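# Seat knob peg in open top drawer's hole

## Task

Push the square peg of the loose knob all the way into the hole in the top drawer, and have that drawer open by 85 mm or more. Both must hold on their own with no robot support at the end; afterwards release everything and move the grippers away.

## Robot and tools

Robot: two arms, left_arm and right_arm, face each other across a table. Each has six joints (waist, shoulder, elbow, wrist pitch, wrist yaw, wrist roll) and a two-finger gripper. The names are labels only; they do not tell you which side of a picture an arm appears on.

Frame: one scene frame shared by both arms. Origin is the table centre, the table surface is at z = +0.020 m, +z is up, and left_arm's base sits on the +y side. On each gripper the fingers point along its own +x and close along its own y. The reported end_effector_position is the midpoint between the finger pads, roughly 3 to 4 cm short of the tips, and it can be somewhat wrong, especially when the arm is stretched out.

execute_actions takes "actions", a list holding nothing or exactly one item, plus an optional "pictures" boolean (images come back unless you set it false). An empty list only reports the state. A move item has "rows" (1 to 15 rows) and optional "steps" (1 to 15, default 15). Each step is 1/30 s and uses one row; if rows run out, the final row repeats. A wait item has only "steps" (up to 300). It gives no new command and ends when that many steps have elapsed since the previous result, and the time you spend replying counts toward it. A refused call moves nothing.

Row layout: always 14 numbers, each between -1 and 1, covering both arms even if one stays put. The order is left_arm waist, shoulder, elbow, wrist pitch, wrist yaw, wrist roll, opening, then the same seven for right_arm. The six joint numbers are scaled offsets in joint space, not poses. A value of 1.0 equals 0.9615 rad for waist, shoulder and elbow, 1.713 rad for wrist pitch, 1.767 for wrist yaw and 1.728 for wrist roll. Offsets are counted from the joint angles printed in the latest result that listed them. Rows within one call do not add up. Before any result in the scene has shown joint angles, and for any later call in the same reply, offsets count from wherever the arm is when the action starts. So an all-zero row is not a pause: it pulls the arm back to those reference angles. The opening number is absolute: +1 fully open (0.088 m pad gap), about -0.80 where empty fingers touch, and values down to -1 close no further. Going from open to shut needs at least about 0.5 s.

Joint ranges in rad: waist -3.054 to 3.054, shoulder 0.000 to 3.142, elbow 0.000 to 2.356, wrist pitch -1.571 to 1.571, wrist yaw -1.571 to 1.571, wrist roll -3.142 to 3.142. A call asking a joint to go more than 0.010 rad outward past these ends is refused. Real ends may sit up to 0.010 rad either way. A target beyond a real end is clipped to it, and the result may say "joint sent to its limit", possibly about an earlier action. If that line is missing, it does not prove the joint has room left.

Speed: each step's target stays within a set distance of the measured angle: 0.211 rad for waist, shoulder and elbow, 0.213 for wrist pitch, 0.267 for yaw and 0.228 for roll. If the targets would move the gripper more than 70 mm from where it is, all of them are pulled back proportionally. Large moves therefore take several steps or calls. Friction, worse at long reach, can leave joints short of the target or ignore small turns, so read Joint positions after each move. Between calls the arms keep heading for the last row's target until everything nearly stops or a step is HELD. After that only a new action moves them further, though fingers finish closing or opening.

zoom_image: "camera" is one of cam_head_left, cam_head_right, cam_high, cam_low, cam_left_wrist, cam_right_wrist (each 504x504). "region" is [x0, y0, x1, y1] in pixels from the top-left, at most 504 by 504. It returns a closer look at that camera's latest image. Approximate pinhole-plus-distortion intrinsics are supplied for each camera.

finished_scene: {"scene": n} with the current scene's number. The goal must already hold and keep holding. Sending a reply with no tool call ends the whole run.

Result lines: for each arm the state line gives end_effector_position (m), end_effector_quat_wxyz, and linear and angular velocity. Joint positions and Joint velocities list the six joints per arm (rad, rad/s), then the pad gap (m, m/s). grip_measured is the finger opening on the command scale. Each gripper has its own fixed bias of up to about 1 mm. When squeezing something hard, it reads up to about 3 mm (0.061) tighter than the pads really are. To hold firmly, command roughly 0.07 below grip_measured; use less for a gentle grip. Parts thinner than about 3 mm get proportionally weaker force. Pad force tops out near 34 to 49 N, with brief spikes on first contact. Joint torques are raw drive outputs with offsets and noise. External joint torques estimate resistance from outside, including friction and held weight, or show "no reading". "joint command not followed" means a clearance check changed or blocked some joint targets on some steps. HELD marks steps on which your row was not fully sent.

Faults: if contact torque reaches a joint's load limit, that arm freezes for 10 s and drops the rest of the call. Limits in N m: waist 17.2, shoulder 21.3, elbow 21.3, wrist pitch 5.61, wrist yaw 5.59, wrist roll 5.24; held weight counts toward them. Holding loads heats motors. MOTOR HOT warns from 50 °C. At 95 °C an OVER-TEMPERATURE FAULT holds the arm, and if it has not cooled within 30 to 60 s the arm and its gripper lose power and go limp.

Avoid: pushing anything off the table, arm-to-arm contact or pressing, dropping or slamming parts, and very hard shoves. Expect occasional tugs on a held part or nudges to loose objects. When finished, open the gripper, check that the peg stays seated and the drawer stays open, and back away.

Each tool is called after "Emit:" as name(argument=value, ...) on one line, values as JSON.

## Session

Emit:
execute_actions(actions=[])

Scene clock: 0.00 s of 4500.00 s.
left_arm: end_effector_position=(+0.1676, +0.2107, +0.4408) grip_measured=+1.000 end_effector_quat_wxyz=(+0.703, -0.016, -0.014, -0.711) end_effector_velocity=(-0.003, -0.001, -0.007) end_effector_angular_velocity=(+0.027, +0.007, -0.015) | right_arm: end_effector_position=(-0.0718, -0.1284, +0.4659) grip_measured=+1.000 end_effector_quat_wxyz=(+0.715, +0.022, -0.019, +0.698) end_effector_velocity=(+0.001, +0.001, -0.003) end_effector_angular_velocity=(-0.012, -0.007, -0.000)
Joint positions: left_arm=[-0.004  0.858  0.645  0.256 -0.006 -0.001  0.088] | right_arm=[-0.002  0.844  0.646  0.256 -0.004  0.004  0.088]
Joint velocities: left_arm=[-0.007  0.002 -0.002 -0.022  0.007 -0.007  0.   ] | right_arm=[-0.007  0.002 -0.002 -0.007 -0.007 -0.007  0.   ]
Joint torques (N m, as the arm reports them, + toward a larger angle): no reading
External joint torques (N m, as the arm's controller estimates them; a push from outside toward a larger angle lowers the number): no reading
Heat: left arm: hottest shoulder 24 °C (+0.0 °C/min); right arm: hottest waist 24 °C (+0.0 °C/min).

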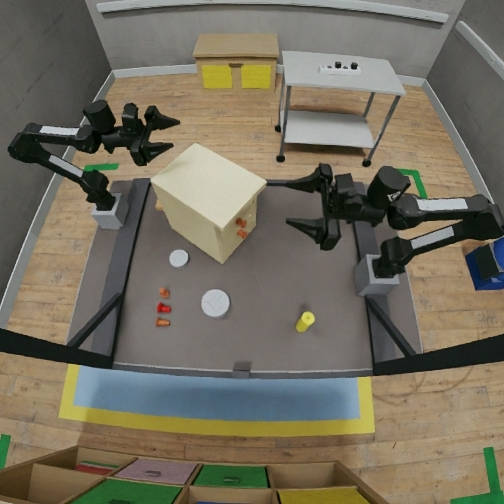

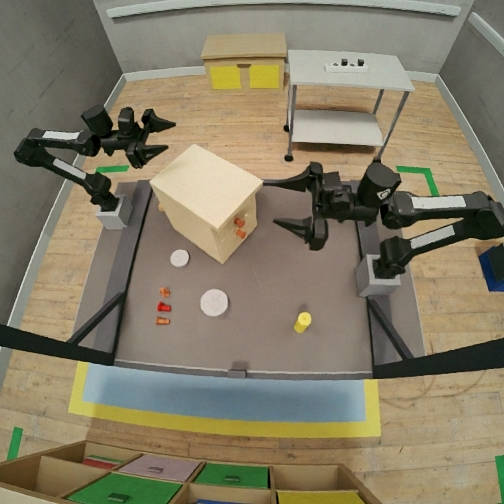

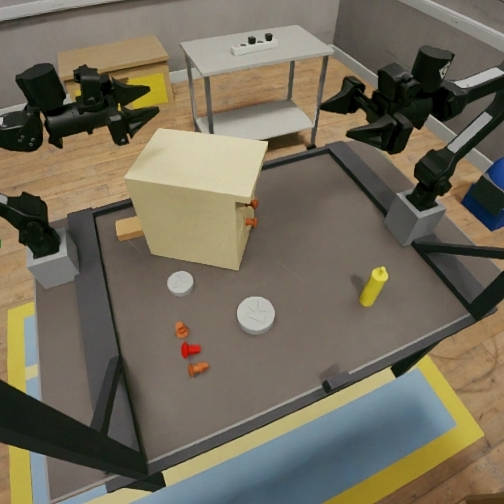

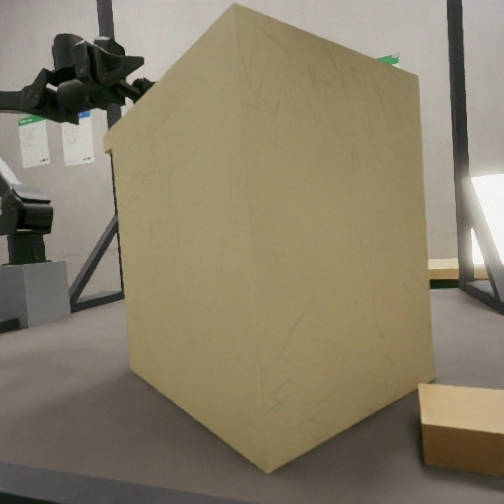

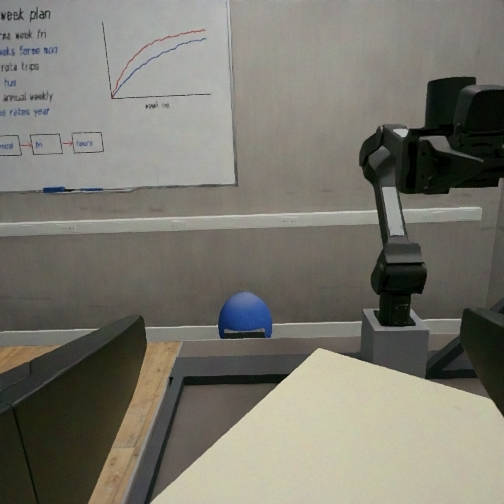

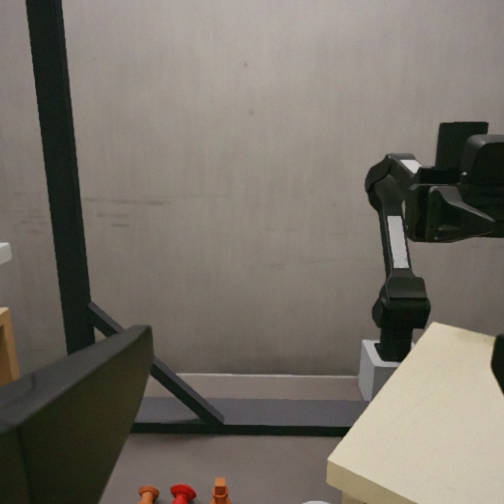

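Emit:
zoom_image(camera="cam_high", region=[140,300,250,400])

Emit:
zoom_image(camera="cam_head_right", region=[140,140,300,340])

Emit:
zoom_image(camera="cam_high", region=[200,130,310,280])

Region (140, 300, 250, 400) of cam_high's 504x504 image, scaled by 4.582, with more detail than that image has; it fills the top 458 rows of this view, and the rest is white.

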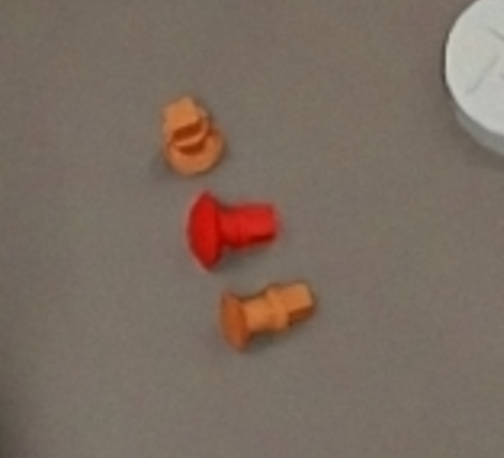

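Region (140, 140, 300, 340) of cam_head_right's 504x504 image, scaled by 2.520, with more detail than that image has; it fills the left 403 columns of this view, and the rest is white.

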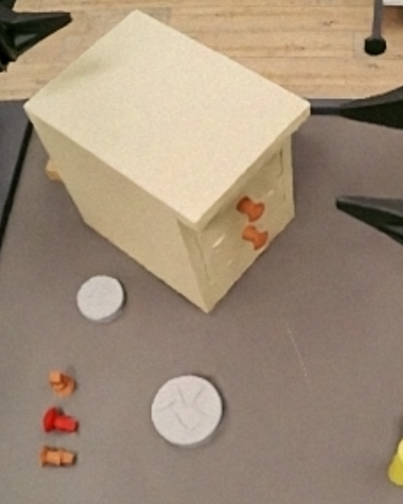

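Region (200, 130, 310, 280) of cam_high's 504x504 image, scaled by 3.360, with more detail than that image has; it fills the left 370 columns of this view, and the rest is white.

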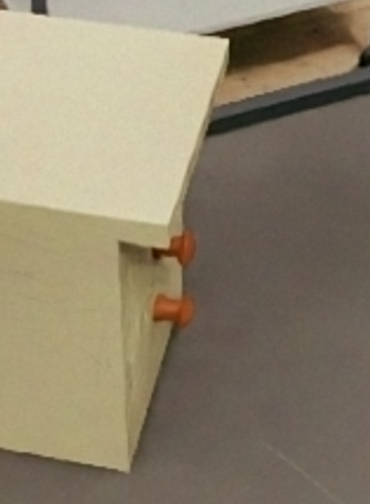

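Emit:
execute_actions(actions=[{"rows":[[-1,0.3,0.2,-0.5,0,0,1,-0.25,-0.1,-0.55,0.05,0,0,1]]}], pictures=false)

Emit:
execute_actions(actions=[{"steps":30}])

Scene clock: 35.43 s of 4500.00 s.
left_arm: end_effector_position=(-0.0398, +0.2994, +0.2890) grip_measured=+1.000 end_effector_quat_wxyz=(+0.371, +0.361, +0.155, -0.842) end_effector_velocity=(-0.271, +0.515, -0.185) end_effector_angular_velocity=(+0.892, -0.837, -1.755) | right_arm: end_effector_position=(-0.0099, -0.1825, +0.2651) grip_measured=+1.000 end_effector_quat_wxyz=(+0.785, -0.090, +0.121, +0.601) end_effector_velocity=(+0.003, -0.004, +0.005) end_effector_angular_velocity=(+0.064, -0.037, -0.004)
Joint positions: left_arm=[-0.739  1.14   0.827 -0.494 -0.011 -0.001  0.088] | right_arm=[-0.238  0.759  0.124  0.332 -0.001  0.004  0.088]
Joint velocities: left_arm=[-1.766 -0.002 -0.002 -1.223 -0.007 -0.007  0.   ] | right_arm=[-0.017 -0.037 -0.046  0.081 -0.007 -0.022  0.   ]
Joint torques (N m, as the arm reports them, + toward a larger angle): left_arm=[-0.19 -2.62  8.39  1.39  0.24  0.01] | right_arm=[-0.28 -1.66  7.55  1.99 -0.13  0.02]
External joint torques (N m, as the arm's controller estimates them; a push from outside toward a larger angle lowers the number): left_arm=[-0.29  1.42  0.94 -0.26  0.28  0.  ] | right_arm=[-0.28 -0.16  0.32  0.05 -0.12  0.01]
Heat: left arm: hottest elbow 27 °C (+5.1 °C/min); right arm: hottest elbow 27 °C (+5.1 °C/min).
Steps of this call (steps 1 to 90: nothing new was sent; then 31.93 s passed at rest; steps 91 to 105: all 15 steps of this action). Readings (joint positions):
91: left_arm=[-0.018 0.877 0.664 0.224 -0.017 -0.001] | right_arm=[-0.016 0.836 0.627 0.275 -0.015 0.004]
92: left_arm=[-0.065 0.915 0.708 0.169 -0.019 -0.001] | right_arm=[-0.063 0.815 0.588 0.300 -0.015 0.004]
94: left_arm=[-0.162 1.007 0.780 0.091 -0.013 -0.001] | right_arm=[-0.153 0.774 0.497 0.314 -0.001 0.004]
98: left_arm=[-0.348 1.107 0.811 -0.109 -0.013 -0.001] | right_arm=[-0.218 0.762 0.313 0.328 -0.001 0.004]
105: the state above

Scene clock: 36.43 s of 4500.00 s.
left_arm: end_effector_position=(-0.0721, +0.3621, +0.2742) grip_measured=+1.000 end_effector_quat_wxyz=(+0.265, +0.421, +0.129, -0.858) end_effector_velocity=(-0.002, +0.001, +0.001) end_effector_angular_velocity=(+0.012, +0.017, +0.010) | right_arm: end_effector_position=(-0.0096, -0.1823, +0.2680) grip_measured=+1.000 end_effector_quat_wxyz=(+0.786, -0.086, +0.116, +0.602) end_effector_velocity=(+0.001, -0.001, -0.003) end_effector_angular_velocity=(-0.014, -0.006, -0.007)
Joint positions: left_arm=[-0.962  1.143  0.829 -0.597 -0.005 -0.001  0.088] | right_arm=[-0.239  0.752  0.123  0.34  -0.002  0.004  0.088]
Joint velocities: left_arm=[-0.002 -0.002 -0.002  0.007  0.007 -0.022  0.   ] | right_arm=[-0.002  0.002 -0.002 -0.007  0.007 -0.007  0.   ]
Joint torques (N m, as the arm reports them, + toward a larger angle): left_arm=[-0.36 -2.51  8.04  1.19 -0.09  0.01] | right_arm=[-0.31 -1.22  6.75  1.64 -0.11  0.02]
External joint torques (N m, as the arm's controller estimates them; a push from outside toward a larger angle lowers the number): left_arm=[-0.37  0.99  1.4  -0.12 -0.08  0.01] | right_arm=[-0.3  -0.08  0.25 -0.05 -0.11  0.01]
Heat: left arm: hottest elbow 27 °C (+4.9 °C/min); right arm: hottest elbow 27 °C (+4.9 °C/min).
Steps of this call (steps 1 to 30: the robot went on to your last target). Readings (joint positions):
1: left_arm=[-0.798 1.140 0.827 -0.530 -0.011 -0.001] | right_arm=[-0.238 0.757 0.123 0.335 -0.001 0.004]
2: left_arm=[-0.853 1.141 0.827 -0.552 -0.009 -0.001] | right_arm=[-0.239 0.756 0.123 0.338 -0.002 0.004]
4: left_arm=[-0.926 1.143 0.827 -0.575 -0.005 -0.001] | right_arm=[-0.239 0.752 0.123 0.340 -0.002 0.004]
8: left_arm=[-0.957 1.143 0.828 -0.593 -0.005 -0.001] | right_arm=[-0.239 0.752 0.123 0.340 -0.002 0.004]
30: the state above
All arms were judged still, so your last target was given up. Only a new action makes them travel on or press farther. Fingers that are still opening or closing keep moving.

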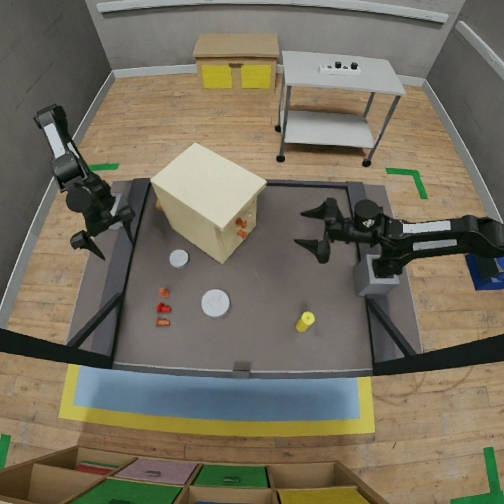

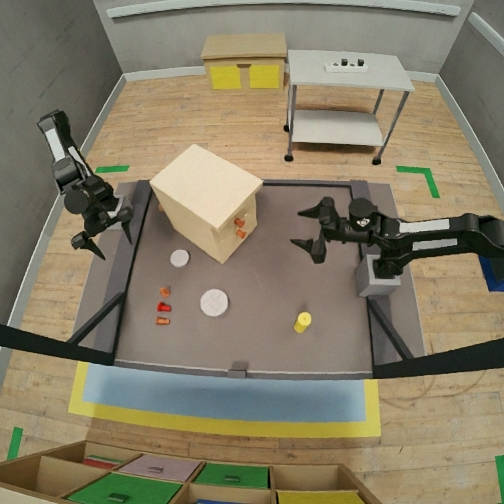

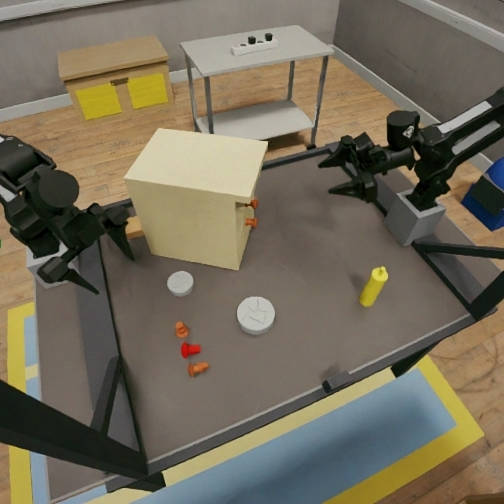

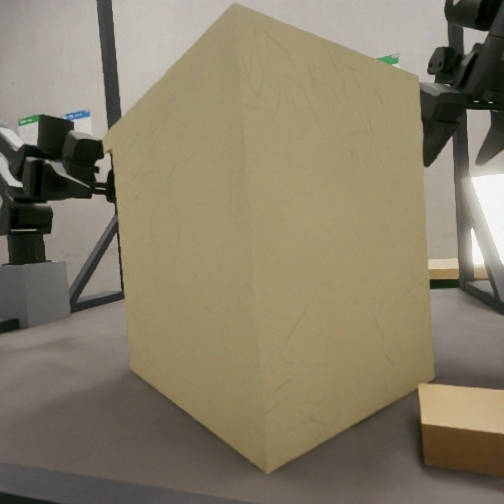

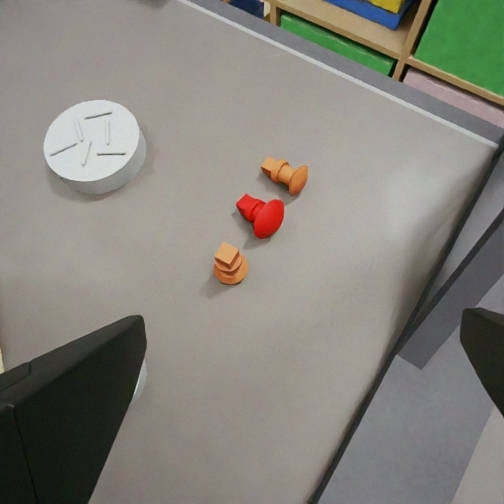

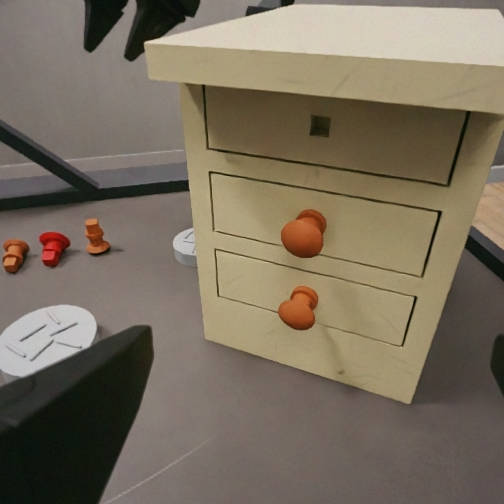

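Emit:
zoom_image(camera="cam_left_wrist", region=[190,140,340,300])

Emit:
zoom_image(camera="cam_right_wrist", region=[250,90,400,270])

Region (190, 140, 340, 300) of cam_left_wrist's 504x504 image, scaled by 3.150, with more detail than that image has; it fills the left 472 columns of this view, and the rest is white.

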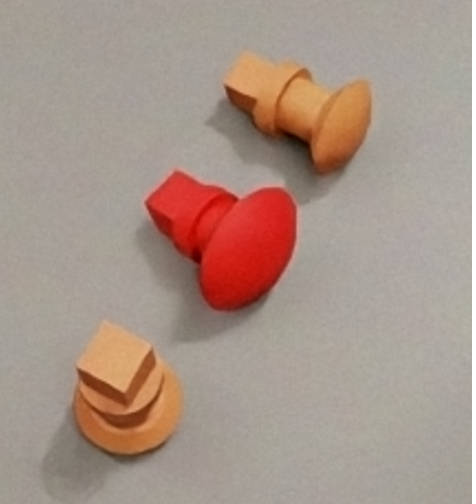

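Region (250, 90, 400, 270) of cam_right_wrist's 504x504 image, scaled by 2.800, with more detail than that image has.

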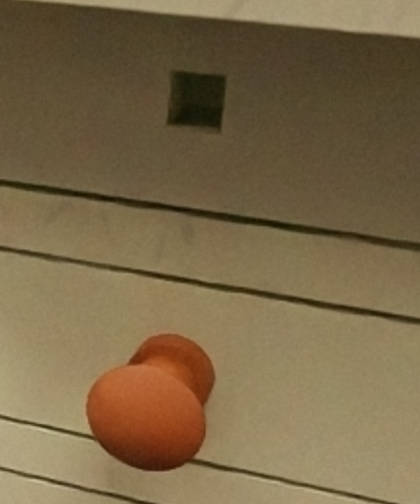

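Emit:
execute_actions(actions=[{"rows":[[0.09,0.904,0.63,-0.226,0,0,1,0,0,0,0,0,0,1]]}], pictures=false)

Emit:
execute_actions(actions=[{"steps":25}])

Scene clock: 69.83 s of 4500.00 s.
left_arm: end_effector_position=(-0.1221, +0.2908, +0.1967) grip_measured=+1.000 end_effector_quat_wxyz=(+0.249, +0.627, +0.221, -0.704) end_effector_velocity=(+0.030, +0.025, -0.462) end_effector_angular_velocity=(+0.819, -1.005, +0.009) | right_arm: end_effector_position=(-0.0096, -0.1823, +0.2680) grip_measured=+1.000 end_effector_quat_wxyz=(+0.786, -0.086, +0.116, +0.602) end_effector_velocity=(-0.001, -0.002, -0.005) end_effector_angular_velocity=(-0.022, +0.001, +0.007)
Joint positions: left_arm=[-0.879  1.912  1.43  -0.973 -0.002 -0.001  0.088] | right_arm=[-0.239  0.752  0.123  0.34  -0.002  0.004  0.088]
Joint velocities: left_arm=[ 0.002  1.287 -0.002 -0.007  0.007 -0.007  0.   ] | right_arm=[-0.002 -0.002 -0.002 -0.022 -0.007 -0.007  0.   ]
Joint torques (N m, as the arm reports them, + toward a larger angle): left_arm=[ 0.46 -7.38  5.9   0.08 -0.08 -0.03] | right_arm=[ 0.01 -0.78  7.57  1.48 -0.01  0.02]
External joint torques (N m, as the arm's controller estimates them; a push from outside toward a larger angle lowers the number): left_arm=[ 0.41  3.58 -0.56 -0.26 -0.06 -0.03] | right_arm=[ 0.    0.38  1.07 -0.21  0.    0.01]
Heat: left arm: hottest elbow 30 °C (+6.0 °C/min); right arm: hottest elbow 28 °C (+3.0 °C/min).
Steps of this call (steps 1 to 90: nothing new was sent; then 29.90 s passed at rest; steps 91 to 105: all 15 steps of this action). Readings (joint positions):
91: left_arm=[-0.956 1.166 0.854 -0.640 -0.002 -0.001] | right_arm=[-0.239 0.752 0.123 0.340 -0.002 0.004]
92: left_arm=[-0.937 1.214 0.912 -0.719 -0.002 -0.001] | right_arm=[-0.239 0.752 0.123 0.340 -0.002 0.004]
94: left_arm=[-0.900 1.333 1.033 -0.815 -0.002 -0.001] | right_arm=[-0.239 0.752 0.123 0.340 -0.002 0.004]
98: left_arm=[-0.880 1.558 1.259 -0.947 -0.002 -0.001] | right_arm=[-0.239 0.752 0.123 0.340 -0.002 0.004]
105: the state above

Scene clock: 70.67 s of 4500.00 s.
left_arm: end_effector_position=(-0.1167, +0.2949, +0.1617) grip_measured=+1.000 end_effector_quat_wxyz=(+0.237, +0.665, +0.234, -0.668) end_effector_velocity=(+0.000, +0.003, +0.000) end_effector_angular_velocity=(+0.010, -0.001, +0.005) | right_arm: end_effector_position=(-0.0096, -0.1823, +0.2680) grip_measured=+1.000 end_effector_quat_wxyz=(+0.786, -0.086, +0.116, +0.602) end_effector_velocity=(+0.001, -0.001, -0.003) end_effector_angular_velocity=(-0.017, -0.015, +0.006)
Joint positions: left_arm=[-0.878  2.011  1.431 -0.985 -0.002 -0.001  0.088] | right_arm=[-0.239  0.752  0.123  0.34  -0.002  0.004  0.088]
Joint velocities: left_arm=[-0.002 -0.002 -0.002 -0.007  0.007 -0.007  0.   ] | right_arm=[-0.007  0.002 -0.002 -0.007 -0.007 -0.022  0.   ]
Joint torques (N m, as the arm reports them, + toward a larger angle): left_arm=[ 0.39 -7.25  5.78  0.46 -0.06 -0.05] | right_arm=[ 0.   -0.79  7.58  1.48  0.    0.02]
External joint torques (N m, as the arm's controller estimates them; a push from outside toward a larger angle lowers the number): left_arm=[ 0.4   1.41  0.35  0.12 -0.05 -0.05] | right_arm=[ 0.02  0.37  1.1  -0.21 -0.01  0.01]
Heat: left arm: hottest elbow 30 °C (+6.0 °C/min); right arm: hottest elbow 28 °C (+3.0 °C/min).
Steps of this call (steps 1 to 25: the robot went on to your last target). Readings (joint positions):
1: left_arm=[-0.879 1.952 1.429 -0.979 -0.002 -0.001] | right_arm=[-0.239 0.752 0.123 0.340 -0.002 0.004]
2: left_arm=[-0.879 1.982 1.426 -0.983 -0.002 -0.001] | right_arm=[-0.239 0.752 0.123 0.340 -0.002 0.004]
4: left_arm=[-0.879 2.010 1.423 -0.985 -0.002 -0.001] | right_arm=[-0.239 0.752 0.123 0.340 -0.002 0.004]
8: left_arm=[-0.878 2.011 1.431 -0.985 -0.002 -0.001] | right_arm=[-0.239 0.752 0.123 0.340 -0.002 0.004]
25: the state above

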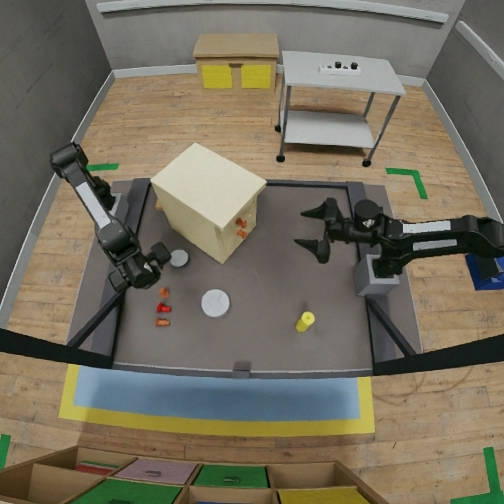

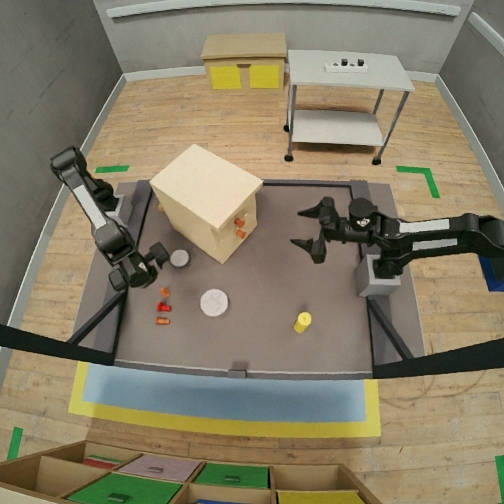

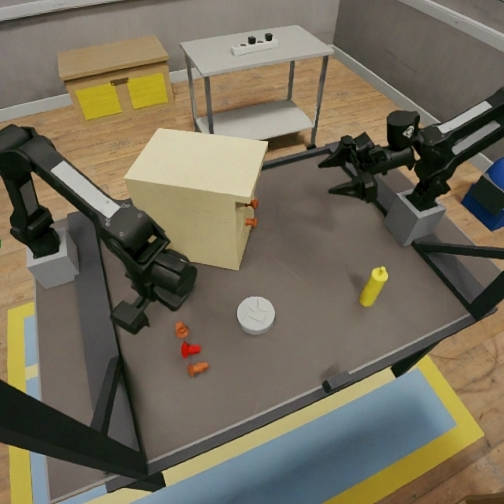

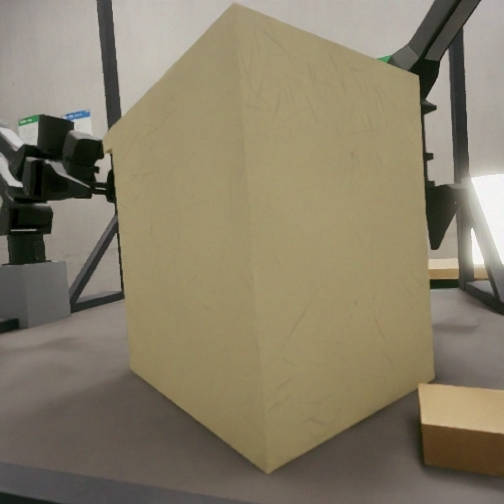

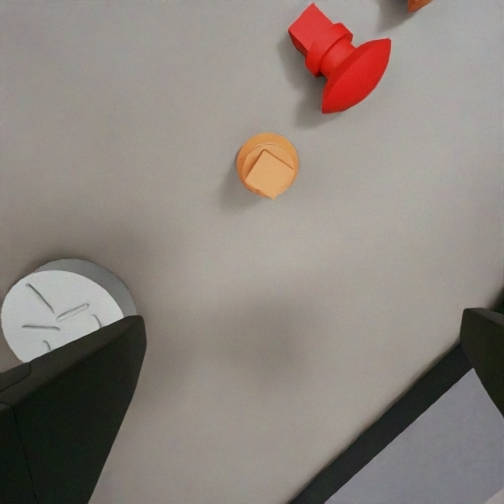

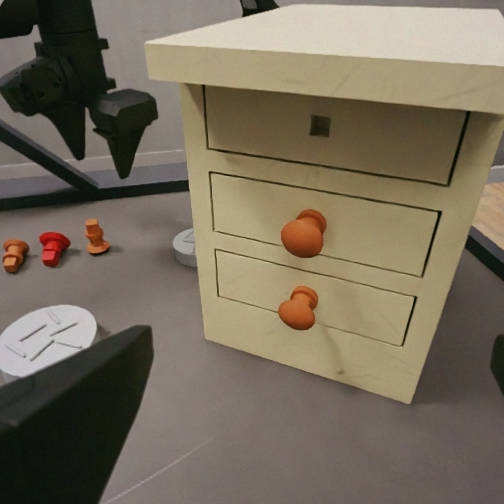

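Emit:
execute_actions(actions=[{"rows":[[0.023,0.217,0.136,0.042,0,0.31,0.2,0,0,0,0,0,0,1]]}])

Scene clock: 78.87 s of 4500.00 s.
left_arm: end_effector_position=(-0.1403, +0.2651, +0.1164) grip_measured=+0.206 end_effector_quat_wxyz=(+0.062, +0.705, +0.061, -0.704) end_effector_velocity=(+0.001, +0.001, +0.002) end_effector_angular_velocity=(-0.004, -0.007, -0.054) | right_arm: end_effector_position=(-0.0096, -0.1823, +0.2680) grip_measured=+1.000 end_effector_quat_wxyz=(+0.786, -0.086, +0.116, +0.602) end_effector_velocity=(+0.001, -0.001, -0.002) end_effector_angular_velocity=(-0.013, -0.020, -0.003)
Joint positions: left_arm=[-0.858  2.213  1.556 -0.915 -0.002  0.525  0.049] | right_arm=[-0.239  0.752  0.123  0.34  -0.002  0.004  0.088]
Joint velocities: left_arm=[-0.002 -0.007 -0.002 -0.007 -0.007  0.051 -0.002] | right_arm=[-0.002 -0.002 -0.002 -0.007  0.007 -0.022  0.   ]
Joint torques (N m, as the arm reports them, + toward a larger angle): left_arm=[ 0.04 -7.72  5.85  0.49  0.05  0.11] | right_arm=[ 0.   -0.79  7.56  1.48 -0.01  0.02]
External joint torques (N m, as the arm's controller estimates them; a push from outside toward a larger angle lowers the number): left_arm=[0.05 2.14 0.57 0.18 0.02 0.11] | right_arm=[ 0.01  0.39  1.04 -0.23 -0.01  0.01]
Heat: left arm: hottest elbow 29 °C (+4.0 °C/min); right arm: hottest elbow 29 °C (+3.0 °C/min).
Steps of this call (steps 1 to 15: the robot went on to your last target; steps 16 to 90: nothing new was sent; then 4.70 s passed at rest; steps 91 to 105: all 15 steps of this action). Readings (joint positions):
91: left_arm=[-0.878 2.033 1.445 -0.990 -0.002 0.036] | right_arm=[-0.239 0.752 0.123 0.340 -0.002 0.004]
92: left_arm=[-0.875 2.068 1.481 -0.972 -0.002 0.105] | right_arm=[-0.239 0.752 0.123 0.340 -0.002 0.004]
94: left_arm=[-0.867 2.144 1.539 -0.913 -0.002 0.231] | right_arm=[-0.239 0.752 0.123 0.340 -0.002 0.004]
98: left_arm=[-0.858 2.209 1.546 -0.921 -0.002 0.449] | right_arm=[-0.239 0.752 0.123 0.340 -0.002 0.004]
105: the state above

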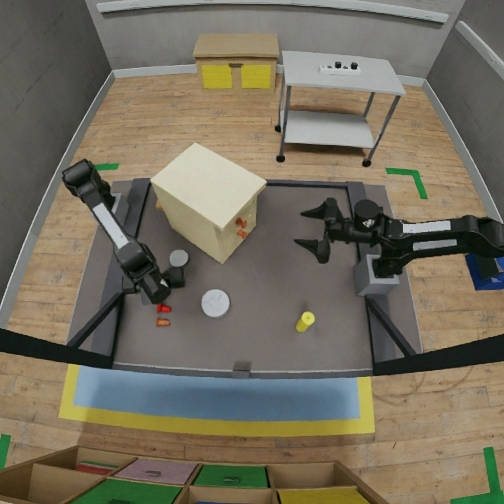

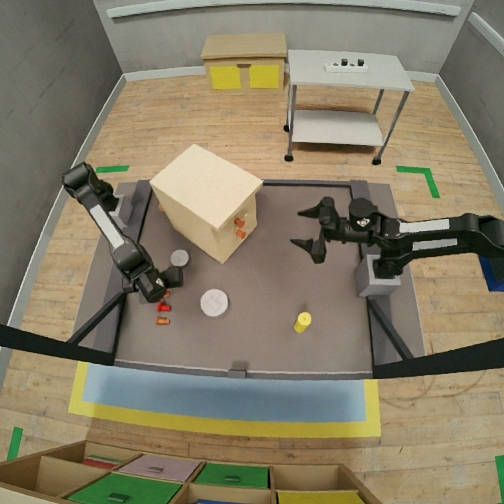

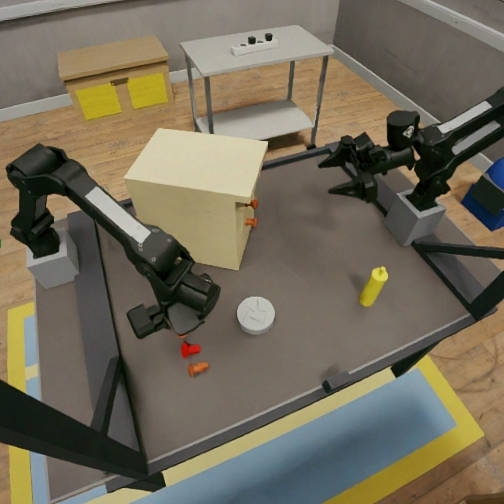

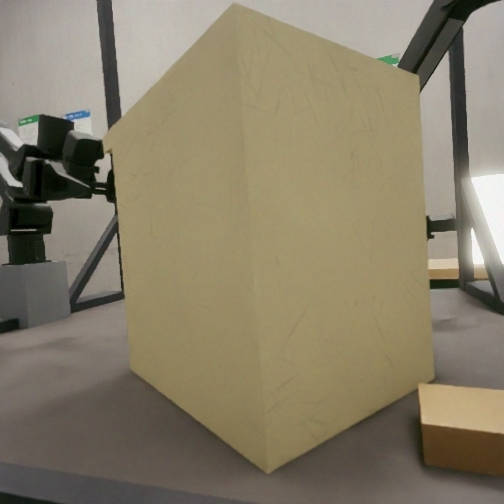

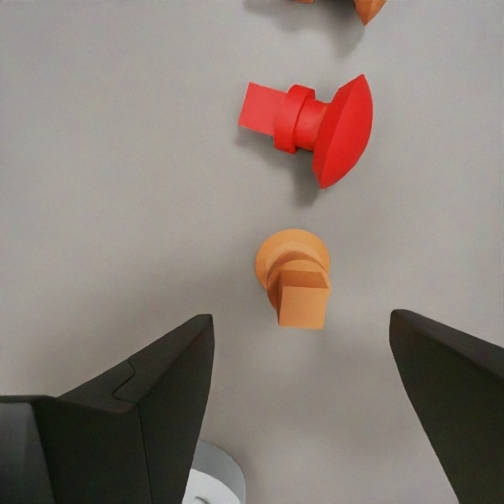

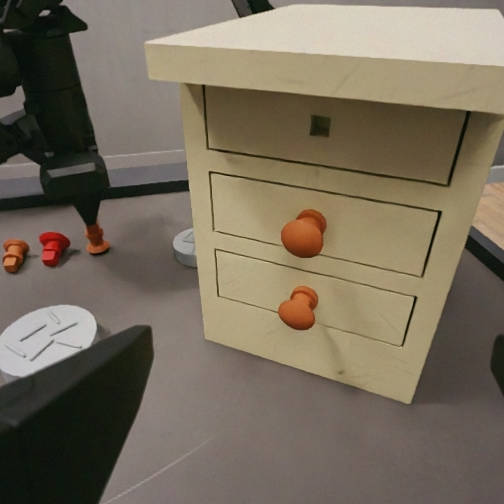

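Emit:
execute_actions(actions=[{"rows":[[0,0.043,-0.021,0.034,0,0.03,-0.2,0,0,0,0,0,0,1]]}])

Emit:
zoom_image(camera="cam_right_wrist", region=[0,170,140,290])

Scene clock: 88.23 s of 4500.00 s.
left_arm: end_effector_position=(-0.1433, +0.2626, +0.1018) grip_measured=-0.196 end_effector_quat_wxyz=(+0.047, +0.703, +0.041, -0.708) end_effector_velocity=(-0.000, +0.003, +0.002) end_effector_angular_velocity=(+0.007, +0.003, +0.019) | right_arm: end_effector_position=(-0.0096, -0.1823, +0.2680) grip_measured=+1.000 end_effector_quat_wxyz=(+0.786, -0.086, +0.116, +0.602) end_effector_velocity=(-0.003, -0.001, -0.004) end_effector_angular_velocity=(-0.017, +0.004, +0.021)
Joint positions: left_arm=[-0.858  2.242  1.542 -0.86  -0.002  0.573  0.029] | right_arm=[-0.239  0.752  0.123  0.34  -0.002  0.004  0.088]
Joint velocities: left_arm=[-0.002 -0.007 -0.002 -0.007  0.007 -0.022 -0.001] | right_arm=[-0.002 -0.007 -0.002 -0.022 -0.022 -0.007  0.   ]
Joint torques (N m, as the arm reports them, + toward a larger angle): left_arm=[-0.15 -7.17  4.34  0.6   0.06  0.08] | right_arm=[ 0.   -0.78  7.58  1.48 -0.01  0.02]
External joint torques (N m, as the arm's controller estimates them; a push from outside toward a larger angle lowers the number): left_arm=[-0.12  2.8  -0.9   0.24  0.04  0.08] | right_arm=[-0.01  0.38  1.1  -0.2  -0.01  0.02]
Heat: left arm: hottest shoulder 29 °C (+3.0 °C/min); right arm: hottest elbow 29 °C (+2.0 °C/min).
Steps of this call (steps 1 to 15: the robot went on to your last target; steps 16 to 90: nothing new was sent; then 5.87 s passed at rest; steps 91 to 105: all 15 steps of this action). Readings (joint positions):
91: left_arm=[-0.858 2.215 1.555 -0.910 -0.002 0.538] | right_arm=[-0.239 0.752 0.123 0.340 -0.002 0.004]
92: left_arm=[-0.858 2.218 1.553 -0.892 -0.002 0.550] | right_arm=[-0.239 0.752 0.123 0.340 -0.002 0.004]
94: left_arm=[-0.858 2.228 1.551 -0.871 -0.002 0.562] | right_arm=[-0.239 0.752 0.123 0.340 -0.002 0.004]
98: left_arm=[-0.858 2.241 1.542 -0.864 -0.002 0.571] | right_arm=[-0.239 0.752 0.123 0.340 -0.002 0.004]
105: the state above

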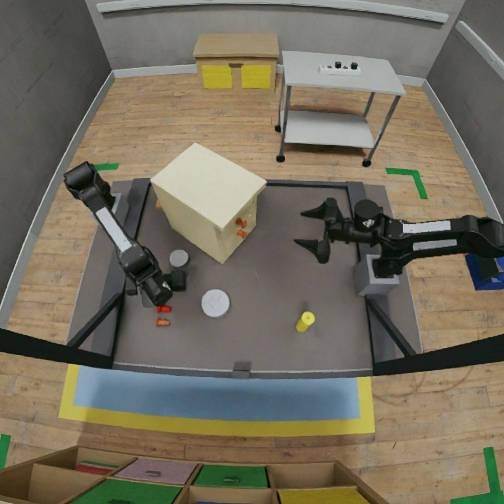

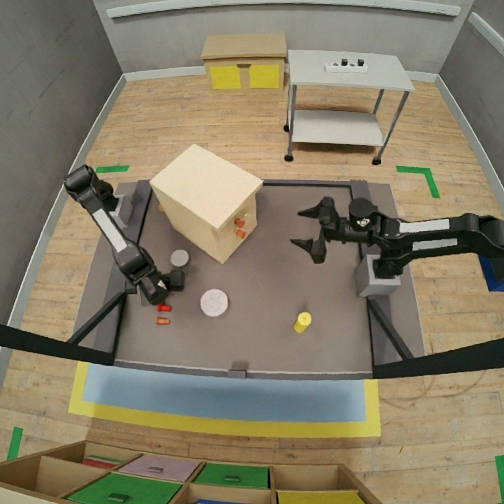

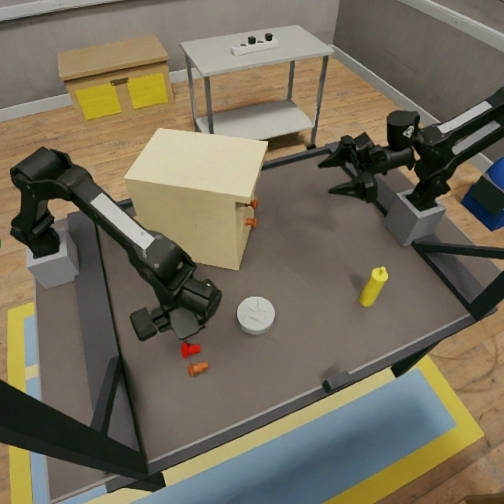

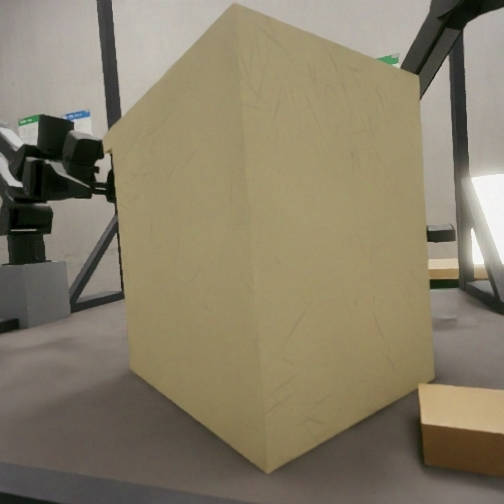

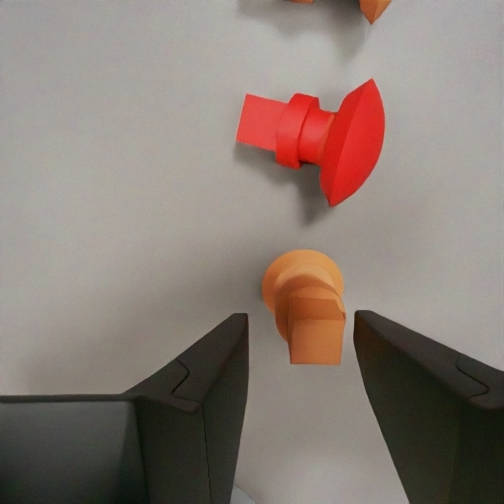

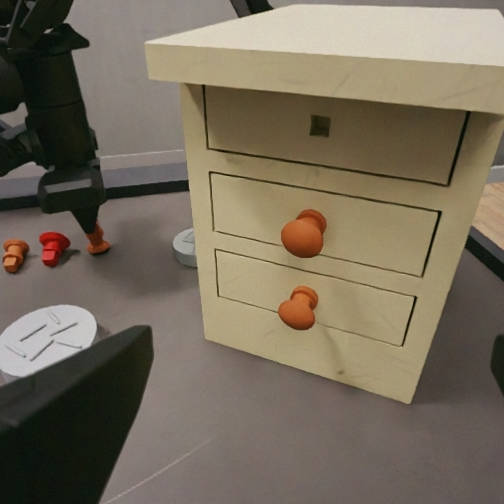

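Region (0, 170, 140, 290) of cam_right_wrist's 504x504 image, scaled by 3.600, with more detail than that image has; it fills the top 432 rows of this view, and the rest is white.

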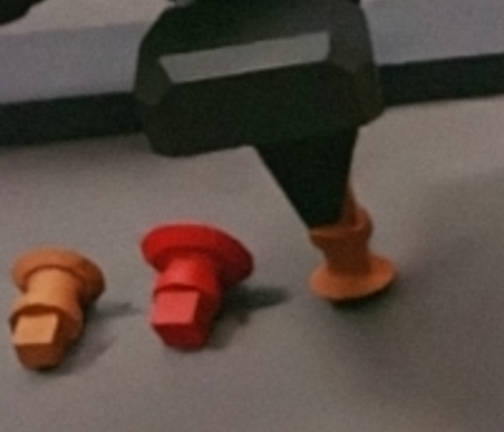

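Emit:
execute_actions(actions=[{"rows":[[0,0.024,0,-0.014,0,0,-0.2,0,0,0,0,0,0,1],[0,0.024,0,-0.014,0,0,-0.2,0,0,0,0,0,0,1],[0,0.024,0,-0.014,0,0,-0.2,0,0,0,0,0,0,1],[0,0.024,0,-0.014,0,0,-0.2,0,0,0,0,0,0,1],[0,0.024,0,-0.014,0,0,-0.25,0,0,0,0,0,0,1],[0,0.024,0,-0.014,0,0,-0.3,0,0,0,0,0,0,1],[0,0.024,0,-0.014,0,0,-0.35,0,0,0,0,0,0,1],[0,0.024,0,-0.014,0,0,-0.4,0,0,0,0,0,0,1],[0,0.024,0,-0.014,0,0,-0.45,0,0,0,0,0,0,1],[0,0.024,0,-0.014,0,0,-0.5,0,0,0,0,0,0,1],[0,0.024,0,-0.014,0,0,-0.58,0,0,0,0,0,0,1]]}])

Emit:
zoom_image(camera="cam_right_wrist", region=[0,170,140,290])

Scene clock: 104.00 s of 4500.00 s.
left_arm: end_effector_position=(-0.1390, +0.2663, +0.0985) grip_measured=-0.542 end_effector_quat_wxyz=(+0.041, +0.711, +0.047, -0.700) end_effector_velocity=(+0.002, +0.001, +0.000) end_effector_angular_velocity=(-0.001, -0.010, +0.005) | right_arm: end_effector_position=(-0.0096, -0.1823, +0.2680) grip_measured=+1.000 end_effector_quat_wxyz=(+0.786, -0.086, +0.116, +0.602) end_effector_velocity=(-0.001, -0.002, -0.005) end_effector_angular_velocity=(-0.019, +0.015, +0.002)
Joint positions: left_arm=[-0.858  2.25   1.542 -0.881 -0.002  0.573  0.012] | right_arm=[-0.239  0.752  0.123  0.34  -0.002  0.004  0.088]
Joint velocities: left_arm=[-0.002 -0.002 -0.002 -0.007 -0.007 -0.007 -0.014] | right_arm=[-0.002 -0.002 -0.002 -0.022 -0.007  0.007  0.   ]
Joint torques (N m, as the arm reports them, + toward a larger angle): left_arm=[ 0.18 -6.97  5.    0.25  0.05  0.02] | right_arm=[ 0.01 -0.79  7.56  1.48 -0.01  0.02]
External joint torques (N m, as the arm's controller estimates them; a push from outside toward a larger angle lowers the number): left_arm=[ 0.18  2.84 -0.07 -0.03  0.03  0.01] | right_arm=[ 0.01  0.38  1.07 -0.21  0.    0.01]
Heat: left arm: hottest shoulder 31 °C (+3.0 °C/min); right arm: hottest elbow 30 °C (+2.0 °C/min).
Steps of this call (steps 1 to 15: the robot went on to your last target; steps 16 to 90: nothing new was sent; then 12.27 s passed at rest; steps 91 to 105: all 15 steps of this action). Readings (joint positions):
91: left_arm=[-0.858 2.242 1.542 -0.860 -0.002 0.573] | right_arm=[-0.239 0.752 0.123 0.340 -0.002 0.004]
92: left_arm=[-0.858 2.243 1.542 -0.863 -0.002 0.573] | right_arm=[-0.239 0.752 0.123 0.340 -0.002 0.004]
94: left_arm=[-0.858 2.245 1.542 -0.875 -0.002 0.573] | right_arm=[-0.239 0.752 0.123 0.340 -0.002 0.004]
98: left_arm=[-0.858 2.250 1.542 -0.879 -0.002 0.573] | right_arm=[-0.239 0.752 0.123 0.340 -0.002 0.004]
105: the state above

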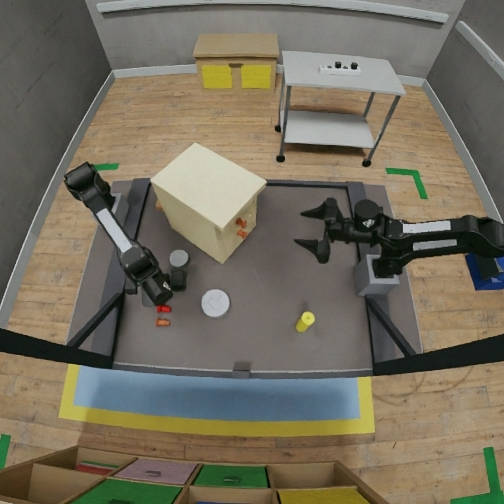

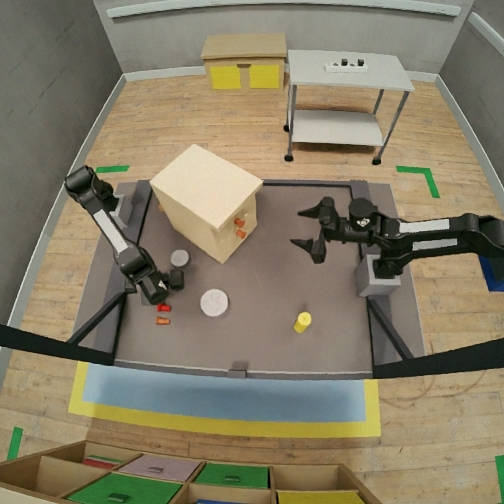

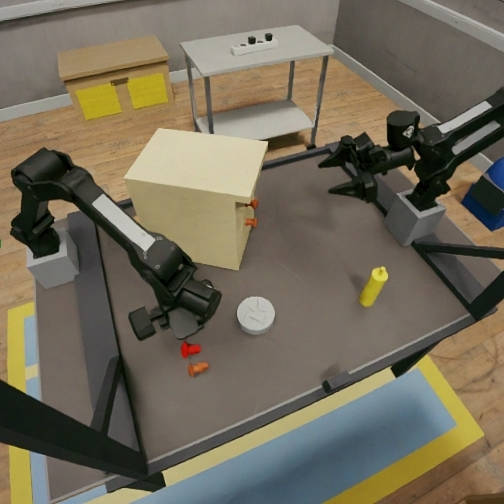

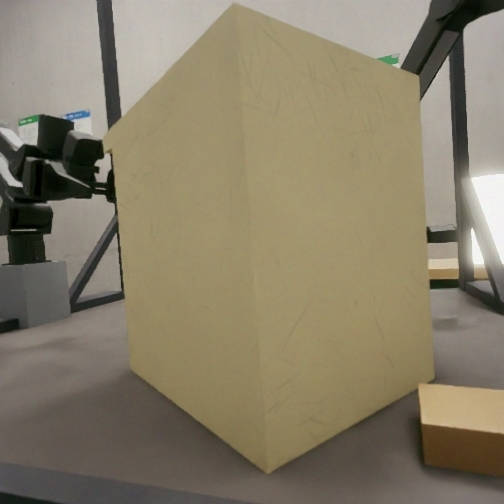

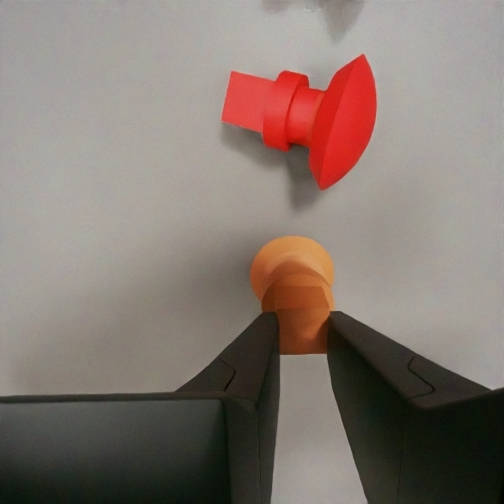

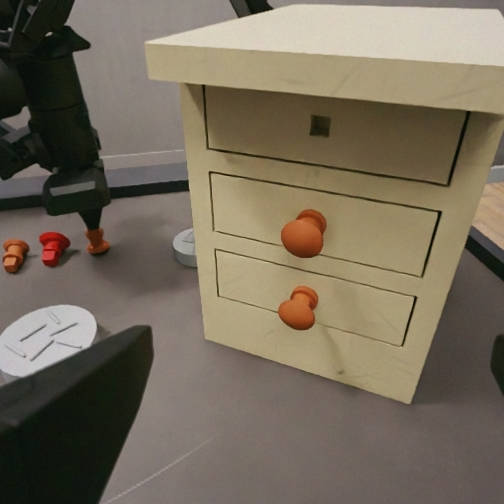

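Region (0, 170, 140, 290) of cam_right_wrist's 504x504 image, scaled by 3.600, with more detail than that image has; it fills the top 432 rows of this view, and the rest is white.

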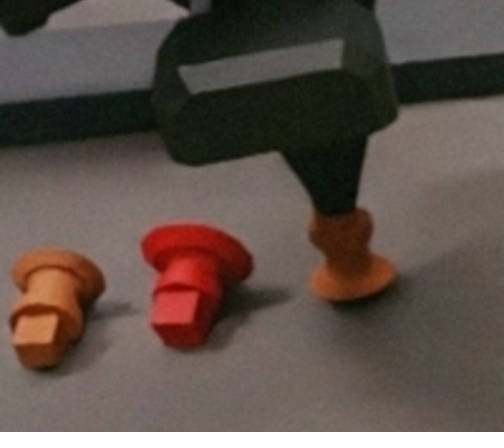

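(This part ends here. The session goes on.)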